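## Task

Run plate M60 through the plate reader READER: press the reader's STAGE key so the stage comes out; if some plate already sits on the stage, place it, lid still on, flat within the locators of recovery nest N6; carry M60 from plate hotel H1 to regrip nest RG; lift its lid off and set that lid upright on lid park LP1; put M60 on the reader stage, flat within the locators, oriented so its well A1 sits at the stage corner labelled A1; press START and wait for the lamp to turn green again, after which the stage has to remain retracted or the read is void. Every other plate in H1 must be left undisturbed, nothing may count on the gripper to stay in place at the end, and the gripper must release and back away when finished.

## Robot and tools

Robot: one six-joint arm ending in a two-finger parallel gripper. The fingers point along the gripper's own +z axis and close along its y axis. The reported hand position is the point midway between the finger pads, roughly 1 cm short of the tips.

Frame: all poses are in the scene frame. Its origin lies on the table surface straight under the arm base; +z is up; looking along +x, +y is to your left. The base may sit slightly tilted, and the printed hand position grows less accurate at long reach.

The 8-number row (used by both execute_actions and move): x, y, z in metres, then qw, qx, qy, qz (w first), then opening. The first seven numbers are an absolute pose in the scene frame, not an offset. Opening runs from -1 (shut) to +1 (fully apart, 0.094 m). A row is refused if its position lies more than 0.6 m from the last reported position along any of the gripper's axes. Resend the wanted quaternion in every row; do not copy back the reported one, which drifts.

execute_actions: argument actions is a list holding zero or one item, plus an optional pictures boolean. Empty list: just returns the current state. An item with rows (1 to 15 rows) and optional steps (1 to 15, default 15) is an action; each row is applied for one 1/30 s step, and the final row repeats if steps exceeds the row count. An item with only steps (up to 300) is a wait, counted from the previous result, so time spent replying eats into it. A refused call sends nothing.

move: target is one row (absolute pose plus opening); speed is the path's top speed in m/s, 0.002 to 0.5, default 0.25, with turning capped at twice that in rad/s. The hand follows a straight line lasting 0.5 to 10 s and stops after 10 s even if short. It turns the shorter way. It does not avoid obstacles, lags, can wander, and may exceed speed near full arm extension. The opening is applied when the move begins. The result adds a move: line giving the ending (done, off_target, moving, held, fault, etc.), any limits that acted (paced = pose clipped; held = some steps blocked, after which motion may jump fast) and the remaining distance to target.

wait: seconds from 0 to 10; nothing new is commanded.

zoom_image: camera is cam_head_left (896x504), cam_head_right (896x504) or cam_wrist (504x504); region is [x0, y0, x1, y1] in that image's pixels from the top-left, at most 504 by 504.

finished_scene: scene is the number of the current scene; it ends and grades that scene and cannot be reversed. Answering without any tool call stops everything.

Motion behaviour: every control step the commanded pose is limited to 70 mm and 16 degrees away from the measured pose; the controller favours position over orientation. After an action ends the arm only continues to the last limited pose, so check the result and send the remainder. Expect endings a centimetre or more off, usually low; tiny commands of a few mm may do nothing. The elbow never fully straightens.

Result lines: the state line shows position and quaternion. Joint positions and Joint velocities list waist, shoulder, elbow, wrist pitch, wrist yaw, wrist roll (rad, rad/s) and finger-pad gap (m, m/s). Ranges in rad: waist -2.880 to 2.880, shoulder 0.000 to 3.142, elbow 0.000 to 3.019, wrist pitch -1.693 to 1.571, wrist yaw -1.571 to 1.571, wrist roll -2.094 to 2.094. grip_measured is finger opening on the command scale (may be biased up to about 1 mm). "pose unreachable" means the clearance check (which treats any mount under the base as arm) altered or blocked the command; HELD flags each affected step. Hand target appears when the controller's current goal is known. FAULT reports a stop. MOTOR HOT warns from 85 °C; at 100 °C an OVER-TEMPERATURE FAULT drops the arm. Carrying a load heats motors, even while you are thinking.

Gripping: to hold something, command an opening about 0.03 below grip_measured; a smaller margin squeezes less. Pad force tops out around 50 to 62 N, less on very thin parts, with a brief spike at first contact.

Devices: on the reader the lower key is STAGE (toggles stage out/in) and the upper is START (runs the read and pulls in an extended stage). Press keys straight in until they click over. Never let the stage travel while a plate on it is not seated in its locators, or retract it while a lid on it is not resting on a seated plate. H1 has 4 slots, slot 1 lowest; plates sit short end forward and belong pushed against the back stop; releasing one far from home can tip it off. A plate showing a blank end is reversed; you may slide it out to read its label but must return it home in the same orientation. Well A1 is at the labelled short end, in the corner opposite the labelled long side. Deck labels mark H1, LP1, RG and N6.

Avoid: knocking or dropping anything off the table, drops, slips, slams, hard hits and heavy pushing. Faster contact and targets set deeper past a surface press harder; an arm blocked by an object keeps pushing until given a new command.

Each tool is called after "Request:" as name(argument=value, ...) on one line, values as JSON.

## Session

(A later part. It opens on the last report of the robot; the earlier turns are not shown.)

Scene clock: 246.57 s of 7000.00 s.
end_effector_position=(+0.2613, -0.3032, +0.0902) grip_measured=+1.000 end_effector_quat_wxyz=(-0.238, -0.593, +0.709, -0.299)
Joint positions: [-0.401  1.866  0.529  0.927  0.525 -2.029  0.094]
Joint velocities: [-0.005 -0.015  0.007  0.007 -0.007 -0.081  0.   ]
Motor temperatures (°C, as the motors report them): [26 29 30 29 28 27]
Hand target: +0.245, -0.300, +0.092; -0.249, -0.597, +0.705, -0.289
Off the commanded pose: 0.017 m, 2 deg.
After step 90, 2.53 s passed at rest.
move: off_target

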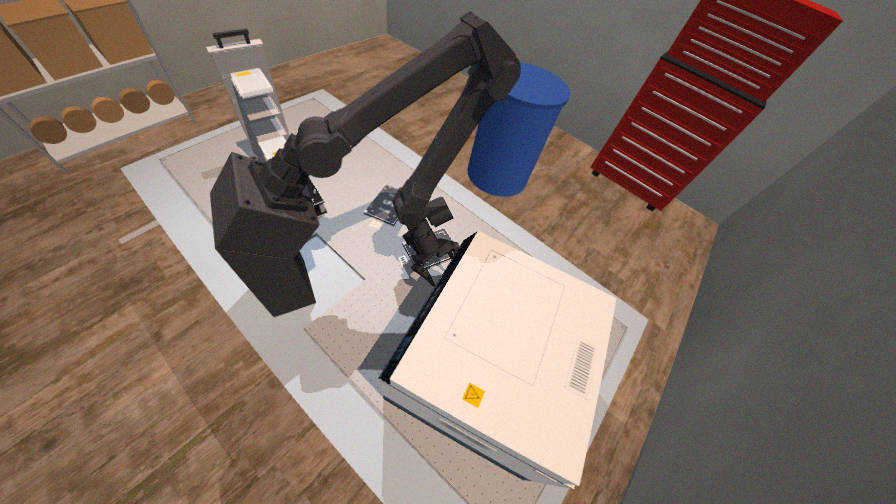

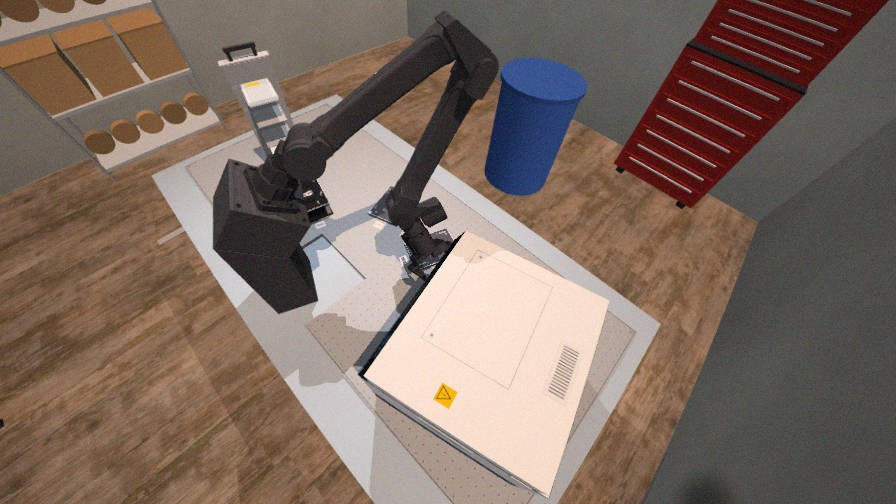

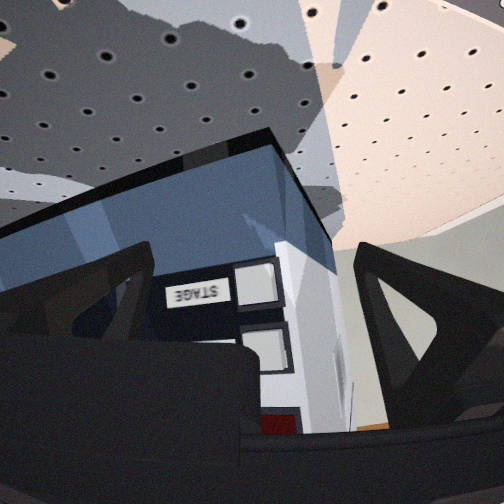

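Request:
move(target=[0.243, -0.3, 0.1, 0.25, 0.6, -0.708, 0.29, -1], speed=0.05)

Request:
move(target=[0.252, -0.335, 0.1, 0.25, 0.6, -0.708, 0.29, -1], speed=0.02)

Scene clock: 260.70 s of 7000.00 s.
end_effector_position=(+0.2494, -0.2998, +0.0928) grip_measured=-0.995 end_effector_quat_wxyz=(-0.245, -0.596, +0.708, -0.289)
Joint positions: [-0.409  1.866  0.507  0.927  0.525 -2.036  0.   ]
Joint velocities: [-0.015 -0.005 -0.002 -0.012 -0.007  0.051  0.   ]
Motor temperatures (°C, as the motors report them): [26 29 31 29 28 27]
Hand target: +0.243, -0.300, +0.100; -0.249, -0.598, +0.705, -0.289
Off the commanded pose: 0.010 m, 1 deg.
After step 90, 10.33 s passed at rest.
move: done

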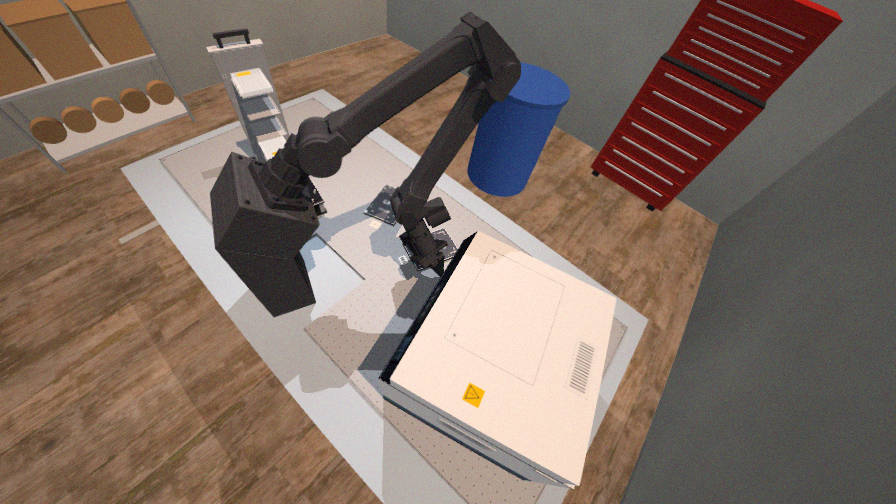

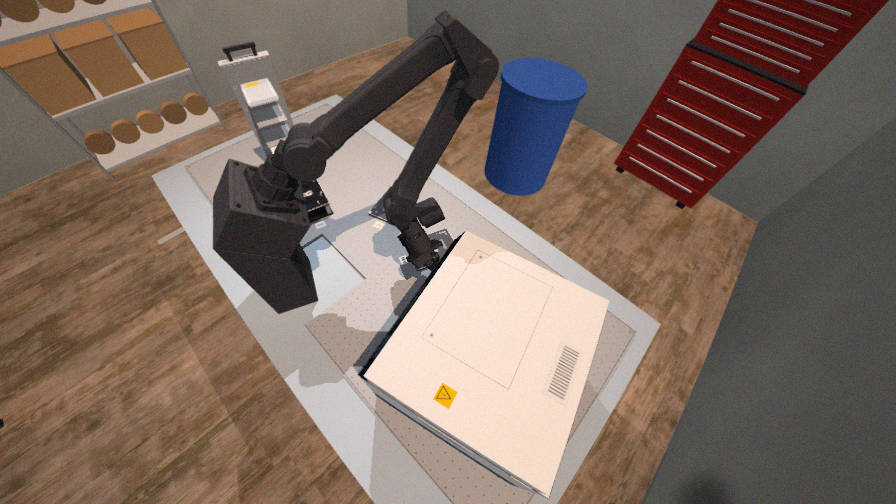

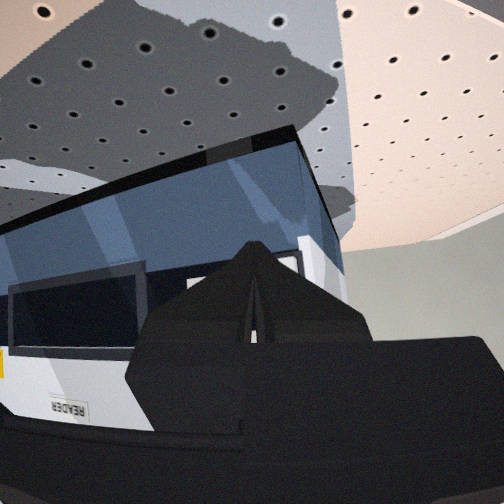

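Scene clock: 262.87 s of 7000.00 s.
end_effector_position=(+0.2442, -0.3204, +0.0940) grip_measured=-0.996 end_effector_quat_wxyz=(-0.243, -0.603, +0.708, -0.274)
Joint positions: [-0.473  1.84   0.526  0.865  0.451 -2.069  0.   ]
Joint velocities: [ 0.005 -0.005  0.002  0.007 -0.081  0.007 -0.   ]
Motor temperatures (°C, as the motors report them): [26 29 31 29 28 27]
Hand target: +0.252, -0.335, +0.101; -0.249, -0.598, +0.705, -0.289
Off the commanded pose: 0.018 m, 2 deg.
move: off_target

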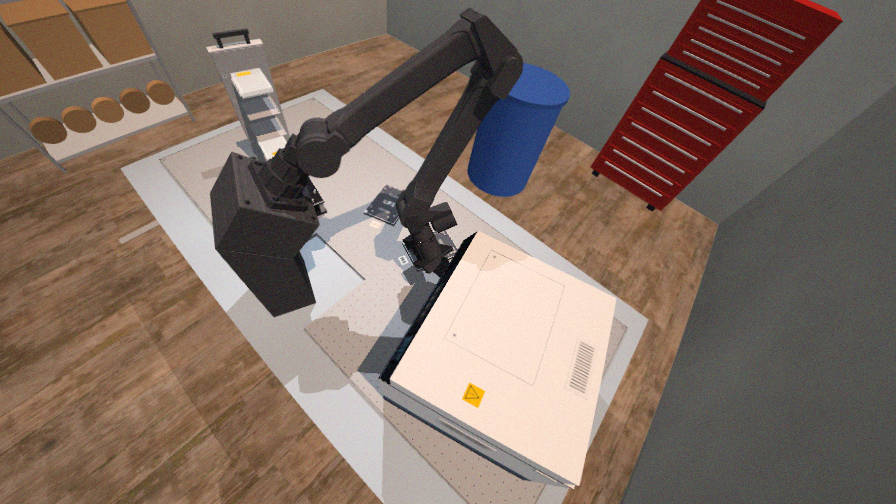

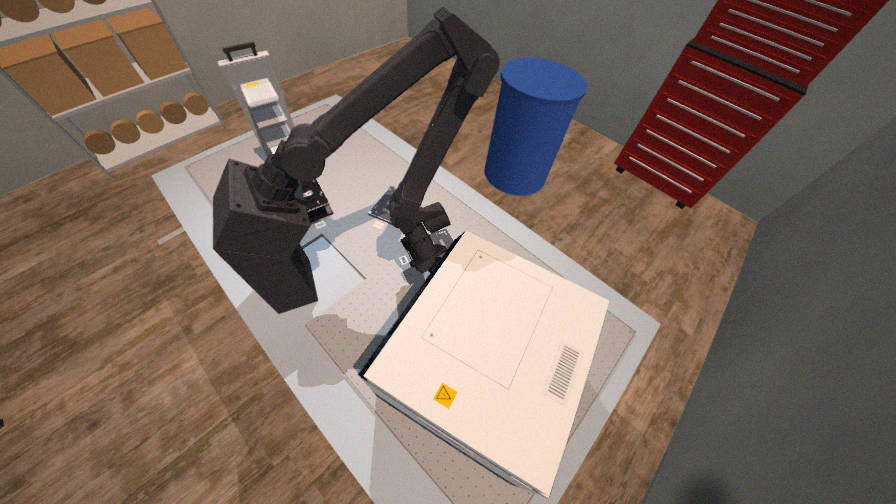

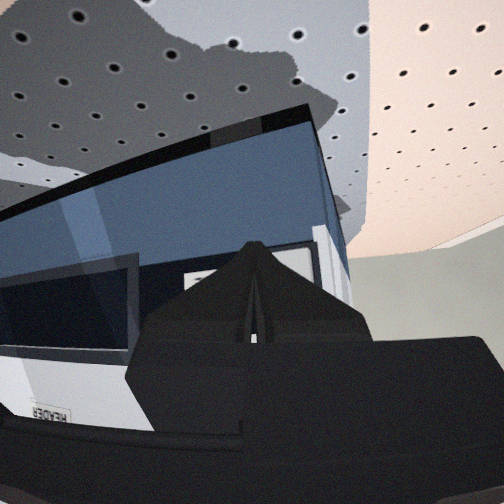

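Request:
move(target=[0.268, -0.325, 0.108, 0.22, 0.53, -0.76, 0.31, 1], speed=0.03)

Scene clock: 274.73 s of 7000.00 s.
end_effector_position=(+0.2057, -0.3041, +0.0976) grip_measured=+1.000 end_effector_quat_wxyz=(-0.262, -0.541, +0.762, -0.243)
Joint positions: [-0.477  1.828  0.485  0.765  0.495 -1.884  0.094]
Joint velocities: [ 0.015 -0.005  0.002 -0.002 -0.022 -0.037  0.001]
Motor temperatures (°C, as the motors report them): [26 29 30 29 28 27]
Hand target: +0.266, -0.323, +0.111; -0.219, -0.529, +0.760, -0.309
Off the commanded pose: 0.067 m, 9 deg.
After step 90, 5.30 s passed at rest.
move: off_target

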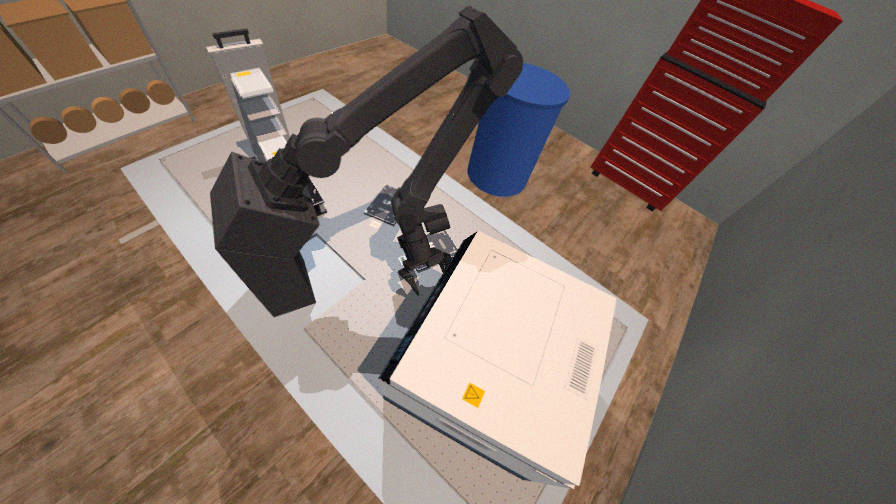

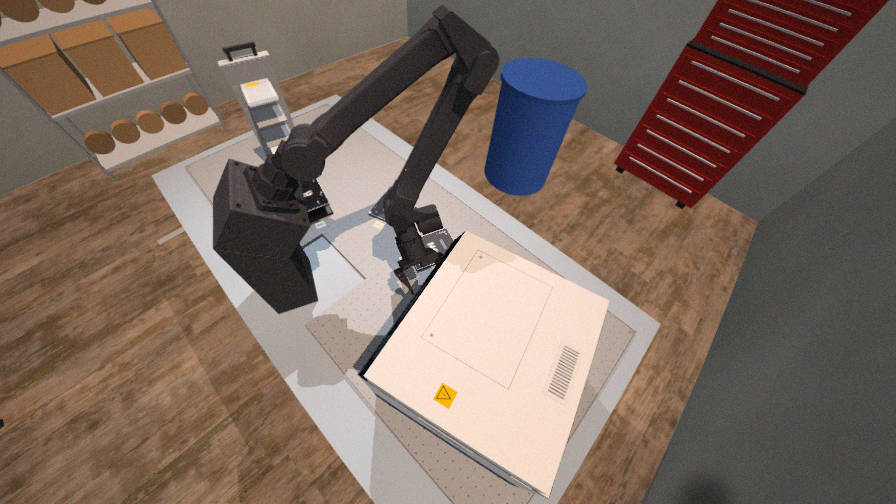

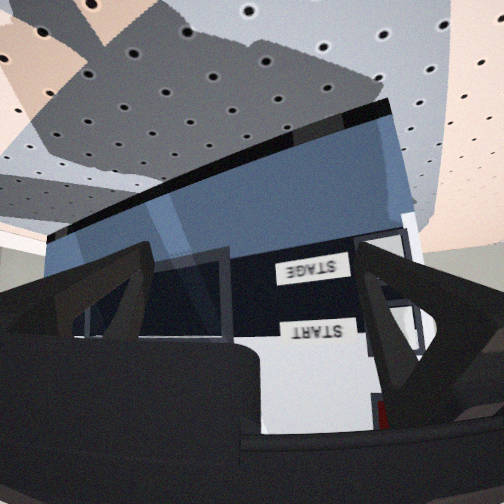

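Request:
move(target=[0.22, -0.27, 0.105, 0.22, 0.53, -0.76, 0.31, 1], speed=0.05)

Request:
move(target=[0.262, -0.275, 0.105, 0.22, 0.53, -0.76, 0.31, 1], speed=0.05)

Scene clock: 293.53 s of 7000.00 s.
end_effector_position=(+0.2310, -0.2808, +0.1025) grip_measured=+1.000 end_effector_quat_wxyz=(-0.219, -0.529, +0.756, -0.318)
Joint positions: [-0.389  1.899  0.439  1.041  0.55  -1.853  0.094]
Joint velocities: [ 0.005  0.024  0.002  0.007  0.022 -0.007  0.   ]
Motor temperatures (°C, as the motors report them): [26 30 30 29 28 27]
Hand target: +0.220, -0.269, +0.104; -0.219, -0.530, +0.759, -0.309
Off the commanded pose: 0.016 m, 1 deg.
After step 90, 13.93 s passed at rest.
move: off_target

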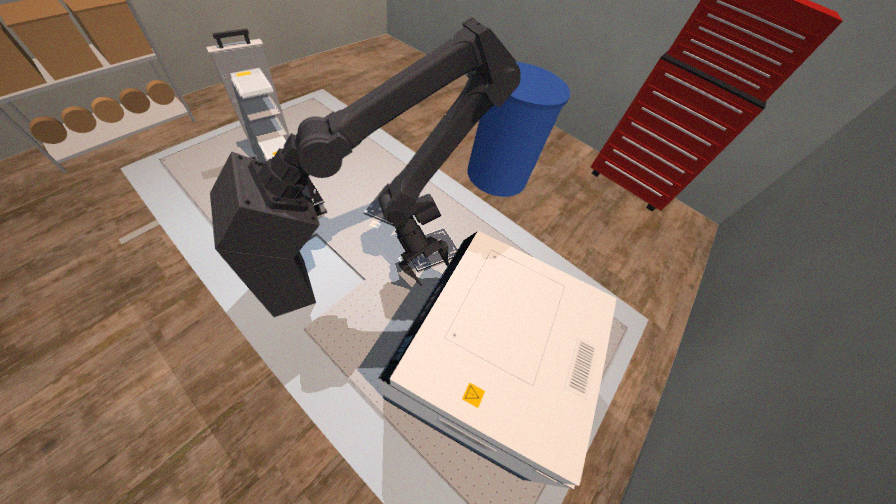

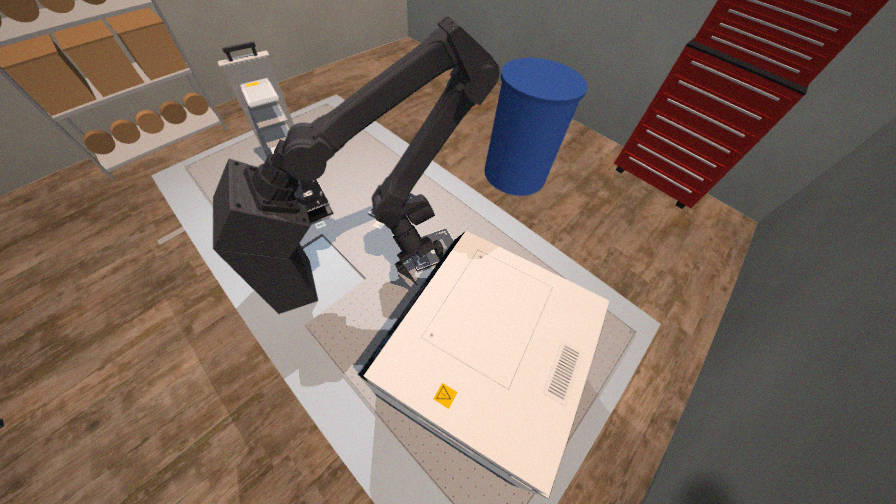

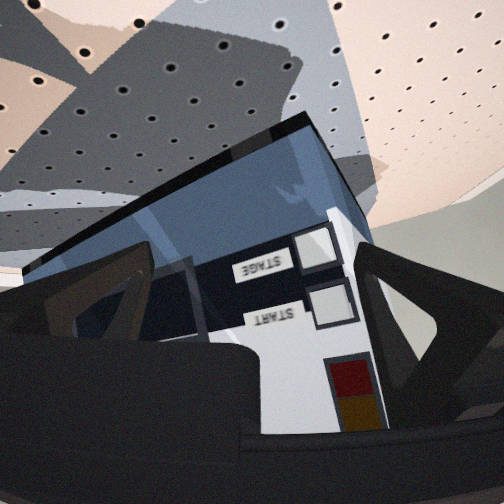

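Scene clock: 294.47 s of 7000.00 s.
end_effector_position=(+0.2576, -0.2763, +0.1053) grip_measured=+1.000 end_effector_quat_wxyz=(-0.224, -0.532, +0.756, -0.307)
Joint positions: [-0.338  1.811  0.473  0.88   0.596 -1.827  0.094]
Joint velocities: [-0.005 -0.024 -0.002 -0.012 -0.081  0.022  0.   ]
Motor temperatures (°C, as the motors report them): [26 30 30 29 28 27]
Hand target: +0.263, -0.275, +0.106; -0.219, -0.529, +0.759, -0.309
Off the commanded pose: 0.005 m, 1 deg.
move: done

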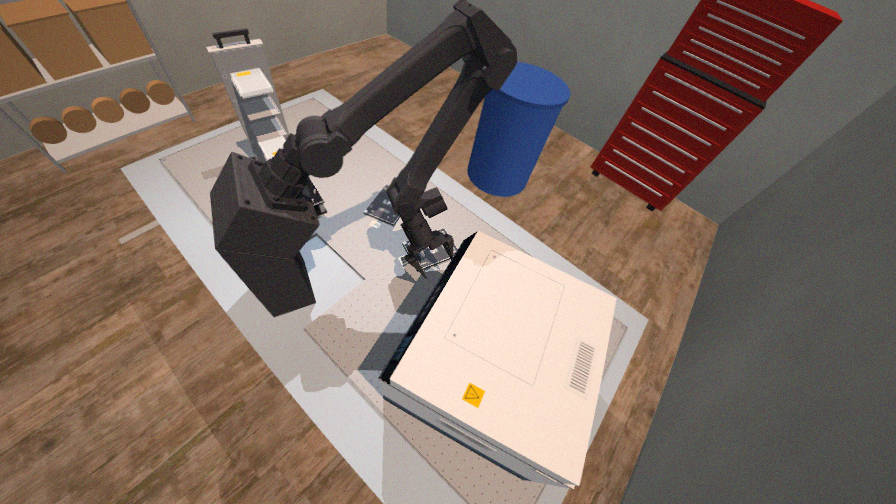

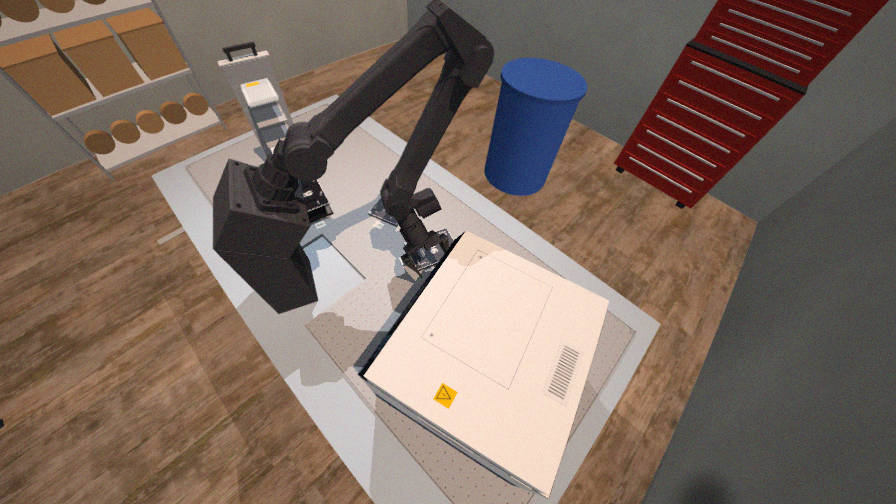

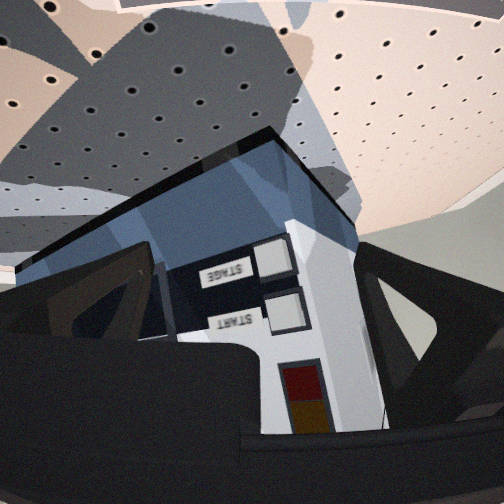

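Request:
move(target=[0.274, -0.3, 0.105, 0.22, 0.53, -0.76, 0.31, 1], speed=0.03)

Scene clock: 306.17 s of 7000.00 s.
end_effector_position=(+0.2724, -0.2948, +0.1028) grip_measured=+1.000 end_effector_quat_wxyz=(-0.217, -0.528, +0.761, -0.308)
Joint positions: [-0.368  1.785  0.519  0.818  0.558 -1.827  0.094]
Joint velocities: [-0.005 -0.005  0.012 -0.017  0.037  0.081  0.   ]
Motor temperatures (°C, as the motors report them): [26 30 30 29 28 27]
Hand target: +0.274, -0.300, +0.106; -0.220, -0.529, +0.759, -0.310
Off the commanded pose: 0.006 m, 0 deg.
After step 90, 7.43 s passed at rest.
move: done

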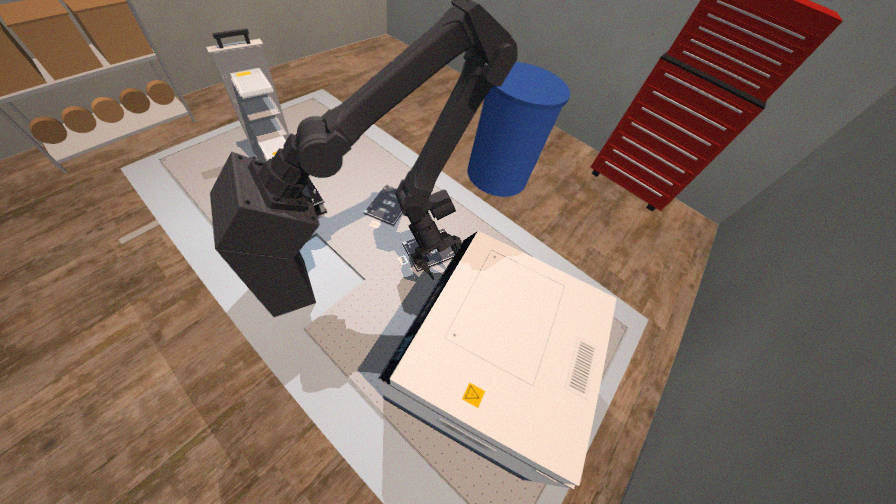

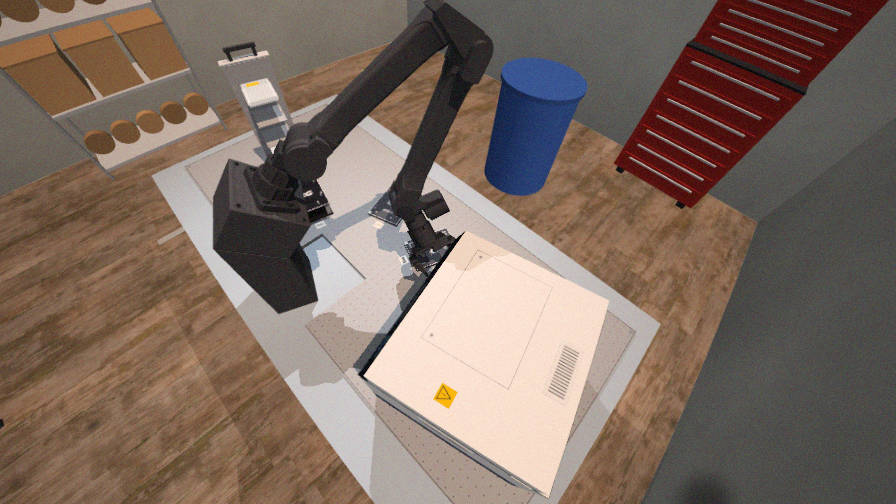

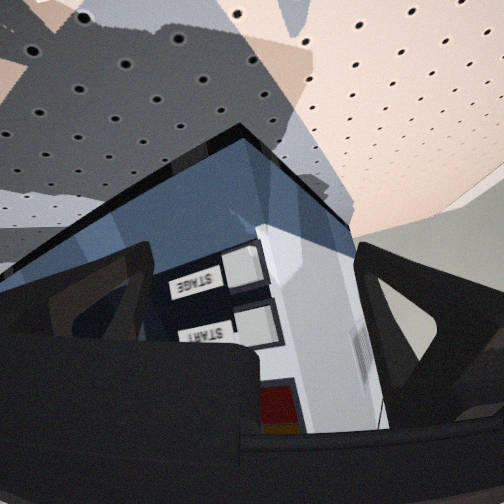

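Request:
move(target=[0.27, -0.3, 0.113, 0.22, 0.53, -0.76, 0.31, -1], speed=0.03)

Request:
move(target=[0.277, -0.33, 0.113, 0.22, 0.53, -0.76, 0.31, -1], speed=0.015)

Scene clock: 315.03 s of 7000.00 s.
end_effector_position=(+0.2787, -0.3003, +0.1093) grip_measured=-0.995 end_effector_quat_wxyz=(-0.212, -0.525, +0.761, -0.317)
Joint positions: [-0.375  1.763  0.519  0.818  0.552 -1.83   0.   ]
Joint velocities: [ 0.005 -0.024  0.002 -0.012 -0.037 -0.037  0.001]
Motor temperatures (°C, as the motors report them): [26 29 30 29 28 27]
Hand target: +0.270, -0.300, +0.113; -0.220, -0.529, +0.759, -0.310
Off the commanded pose: 0.009 m, 1 deg.
After step 90, 5.07 s passed at rest.
move: done

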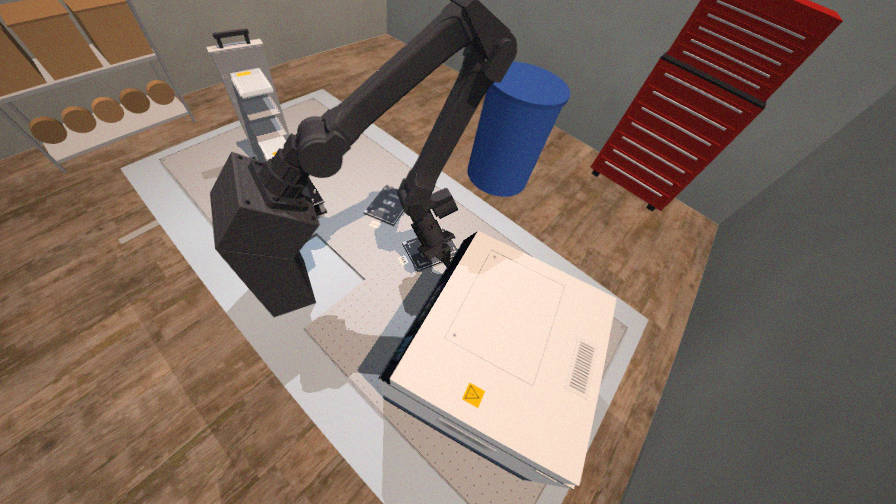

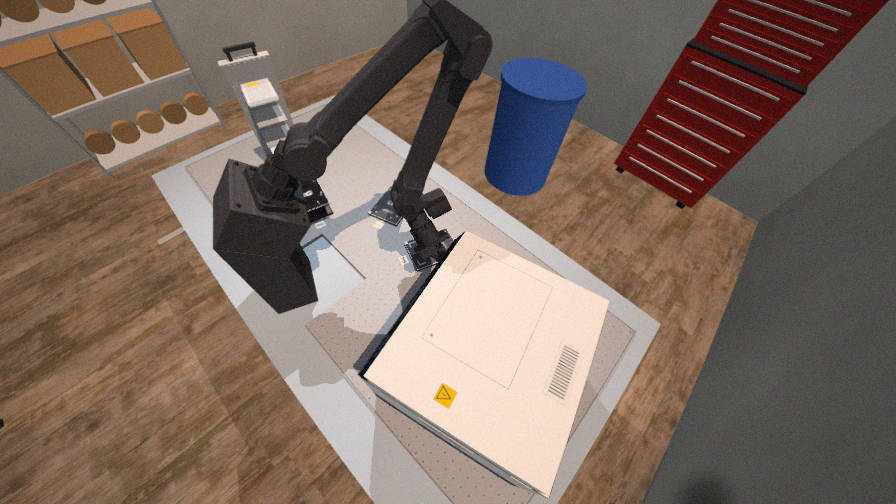

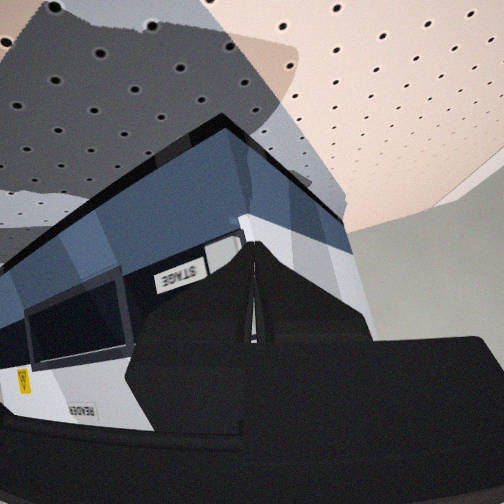

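Scene clock: 317.27 s of 7000.00 s.
end_effector_position=(+0.2749, -0.3127, +0.1073) grip_measured=-0.996 end_effector_quat_wxyz=(-0.211, -0.537, +0.761, -0.299)
Joint positions: [-0.419  1.748  0.535  0.765  0.49  -1.86   0.   ]
Joint velocities: [-0.015 -0.005  0.002  0.002 -0.022  0.037  0.001]
Motor temperatures (°C, as the motors report them): [26 29 30 29 28 27]
Hand target: +0.277, -0.330, +0.114; -0.220, -0.529, +0.759, -0.310
Off the commanded pose: 0.018 m, 2 deg.
move: off_target

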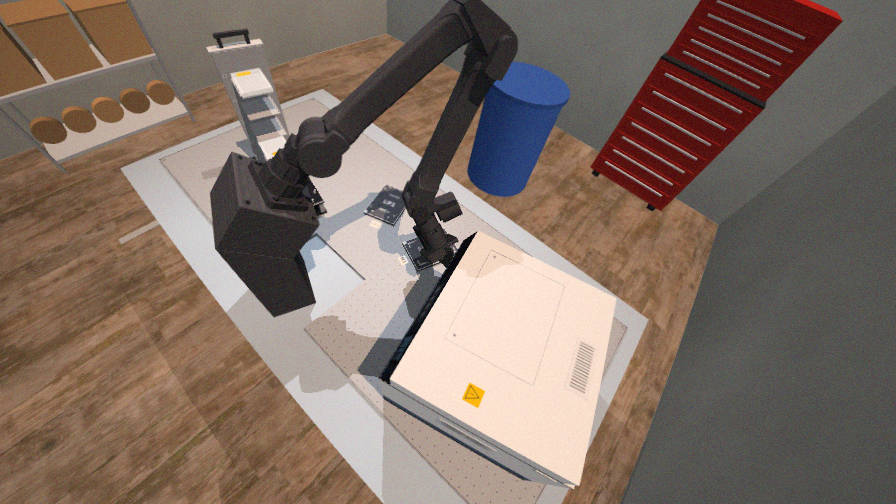

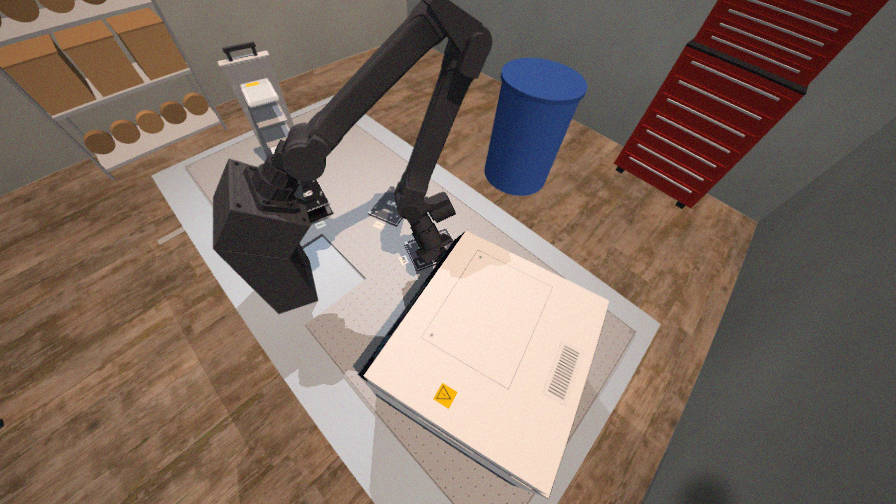

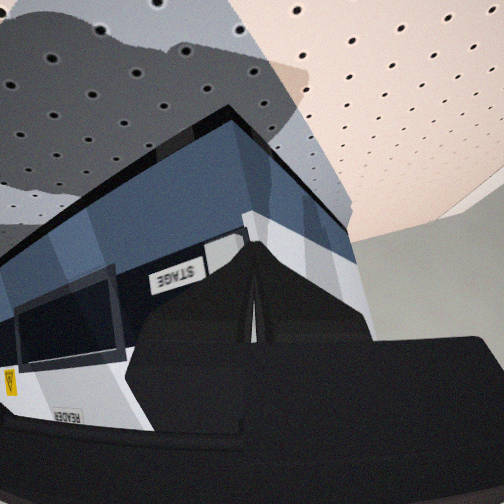

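Request:
move(target=[0.254, -0.305, 0.114, 0.22, 0.53, -0.76, 0.31, -1], speed=0.03)

Request:
move(target=[0.258, -0.345, 0.112, 0.22, 0.53, -0.76, 0.31, -1], speed=0.02)

Scene clock: 325.67 s of 7000.00 s.
end_effector_position=(+0.2697, -0.3116, +0.1142) grip_measured=-0.996 end_effector_quat_wxyz=(-0.210, -0.528, +0.758, -0.320)
Joint positions: [-0.418  1.762  0.506  0.851  0.509 -1.861  0.   ]
Joint velocities: [-0.015 -0.005 -0.002 -0.007 -0.022 -0.066  0.001]
Motor temperatures (°C, as the motors report them): [26 29 30 28 28 27]
Hand target: +0.254, -0.305, +0.114; -0.220, -0.529, +0.759, -0.309
Off the commanded pose: 0.017 m, 2 deg.
After step 90, 4.40 s passed at rest.
move: off_target

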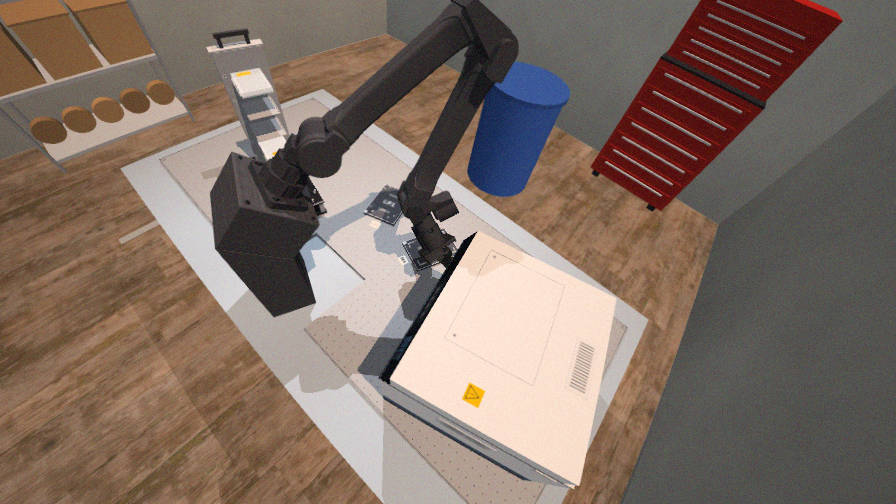

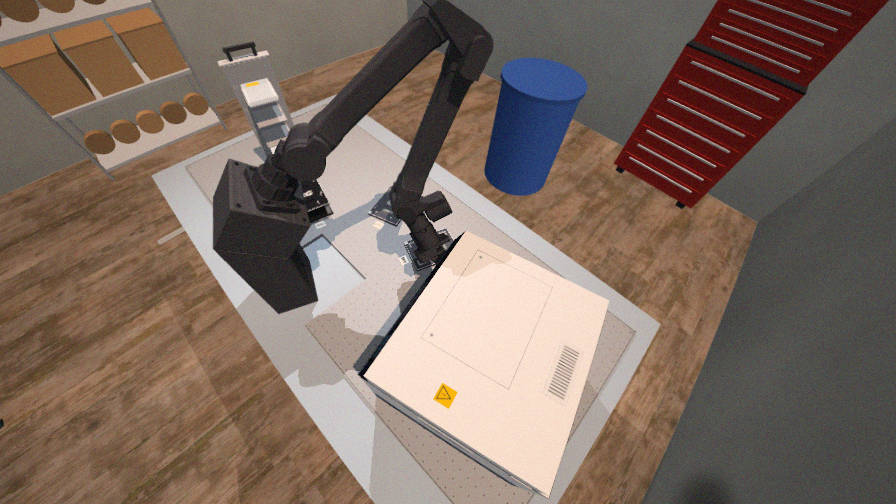

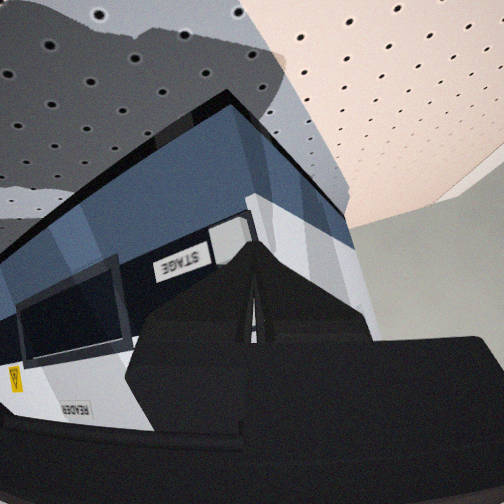

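Scene clock: 327.67 s of 7000.00 s.
end_effector_position=(+0.2703, -0.3146, +0.1133) grip_measured=-0.996 end_effector_quat_wxyz=(-0.194, -0.545, +0.756, -0.305)
Joint positions: [-0.447  1.745  0.505  0.827  0.433 -1.891  0.   ]
Joint velocities: [-0.005 -0.015  0.002  0.007 -0.037 -0.022 -0.001]
Motor temperatures (°C, as the motors report them): [26 29 30 28 28 27]
Hand target: +0.257, -0.344, +0.114; -0.220, -0.529, +0.759, -0.310
Off the commanded pose: 0.033 m, 4 deg.
move: off_target

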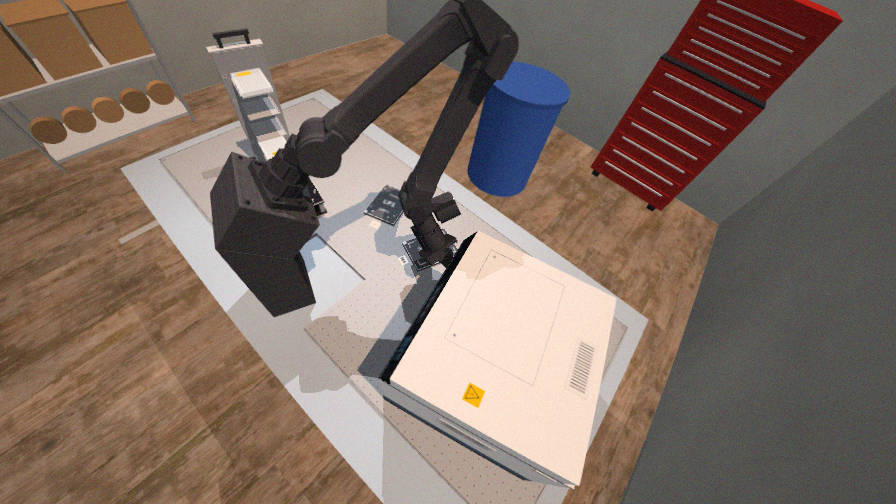

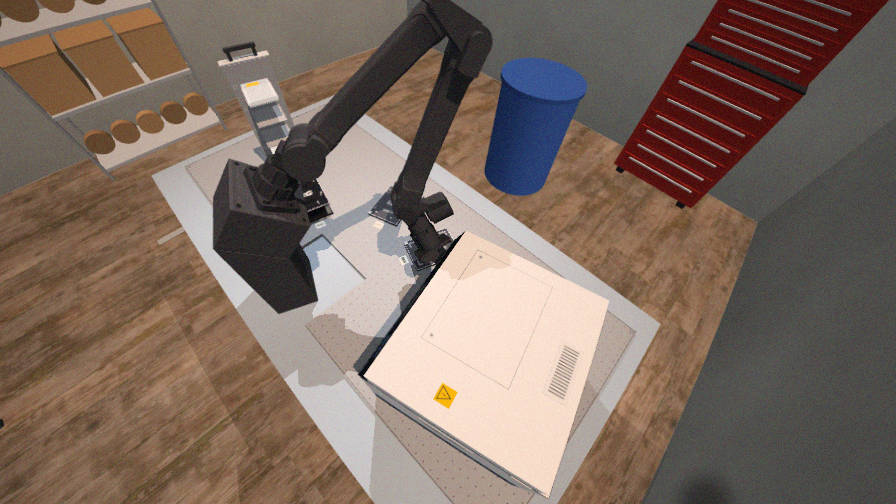

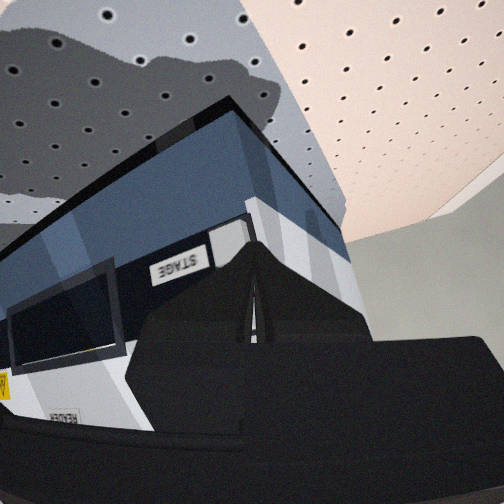

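Request:
move(target=[0.235, -0.285, 0.113, 0.22, 0.53, -0.76, 0.31, -1], speed=0.04)

Scene clock: 342.03 s of 7000.00 s.
end_effector_position=(+0.2439, -0.2952, +0.1117) grip_measured=-0.996 end_effector_quat_wxyz=(-0.220, -0.529, +0.756, -0.317)
Joint positions: [-0.409  1.823  0.455  0.949  0.533 -1.863  0.   ]
Joint velocities: [-0.005 -0.005 -0.007 -0.002 -0.007  0.007 -0.001]
Motor temperatures (°C, as the motors report them): [26 29 30 28 28 27]
Hand target: +0.235, -0.285, +0.112; -0.220, -0.529, +0.759, -0.310
Off the commanded pose: 0.014 m, 1 deg.
After step 90, 9.93 s passed at rest.
move: off_target

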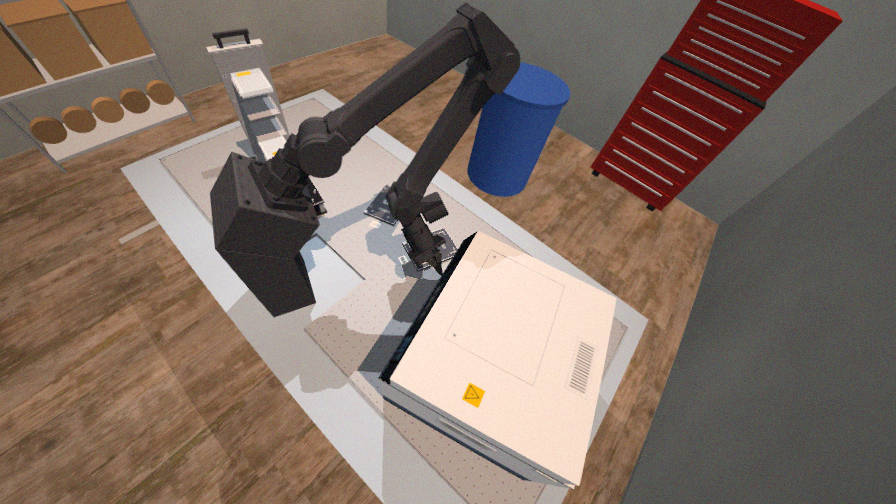

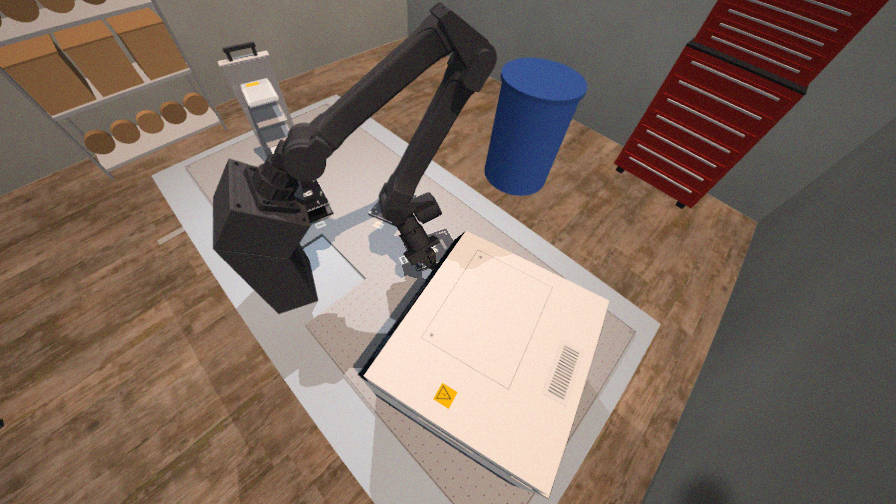

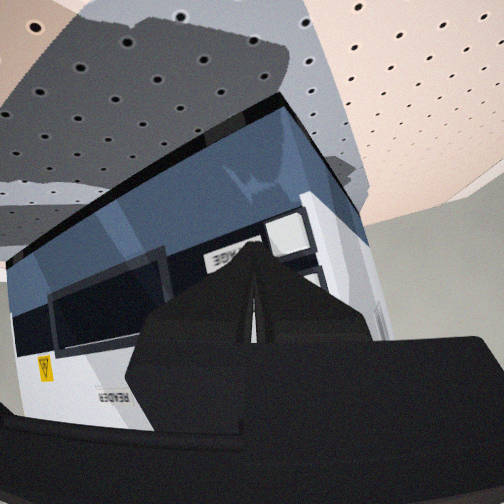

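Request:
move(target=[0.268, -0.34, 0.113, 0.22, 0.53, -0.76, 0.31, -1], speed=0.02)

Scene clock: 351.10 s of 7000.00 s.
end_effector_position=(+0.2560, -0.3152, +0.1102) grip_measured=-0.996 end_effector_quat_wxyz=(-0.217, -0.539, +0.762, -0.288)
Joint positions: [-0.453  1.752  0.509  0.778  0.462 -1.876  0.   ]
Joint velocities: [-0.015  0.005  0.002 -0.002 -0.037  0.037 -0.   ]
Motor temperatures (°C, as the motors report them): [26 29 30 29 28 27]
Hand target: +0.268, -0.340, +0.116; -0.220, -0.529, +0.759, -0.310
Off the commanded pose: 0.028 m, 3 deg.
After step 90, 3.30 s passed at rest.
move: off_target

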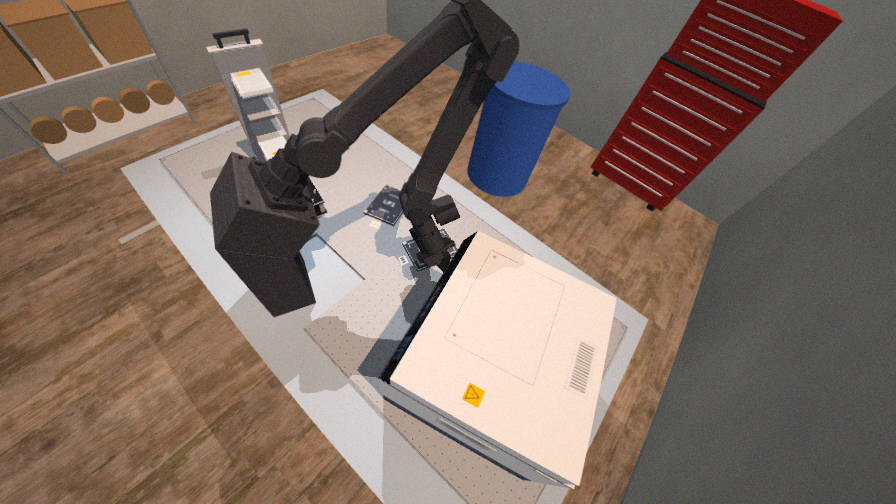

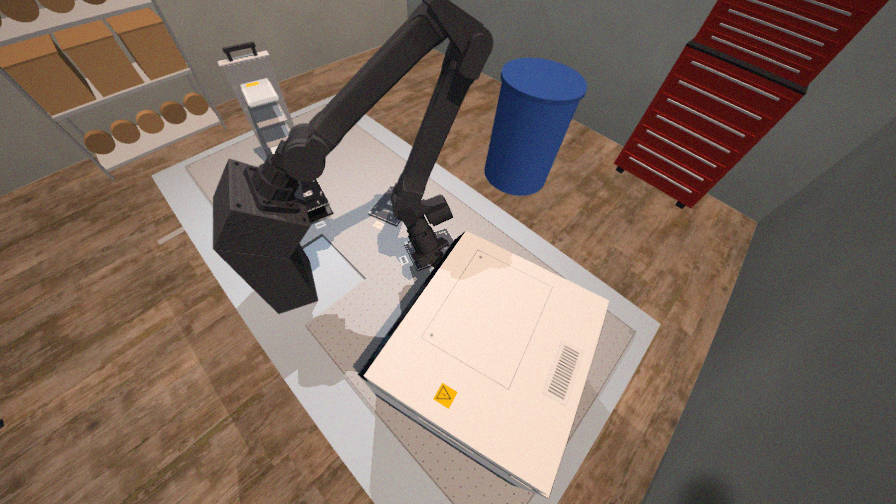

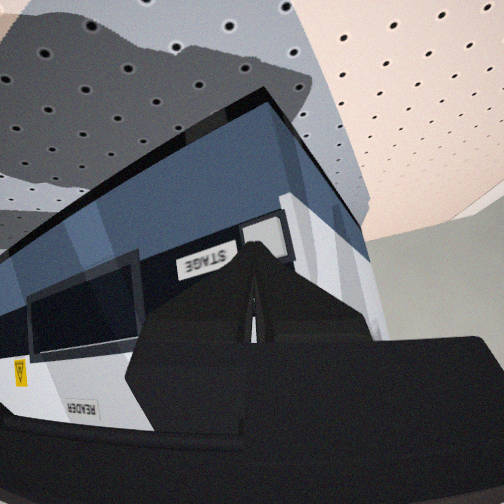

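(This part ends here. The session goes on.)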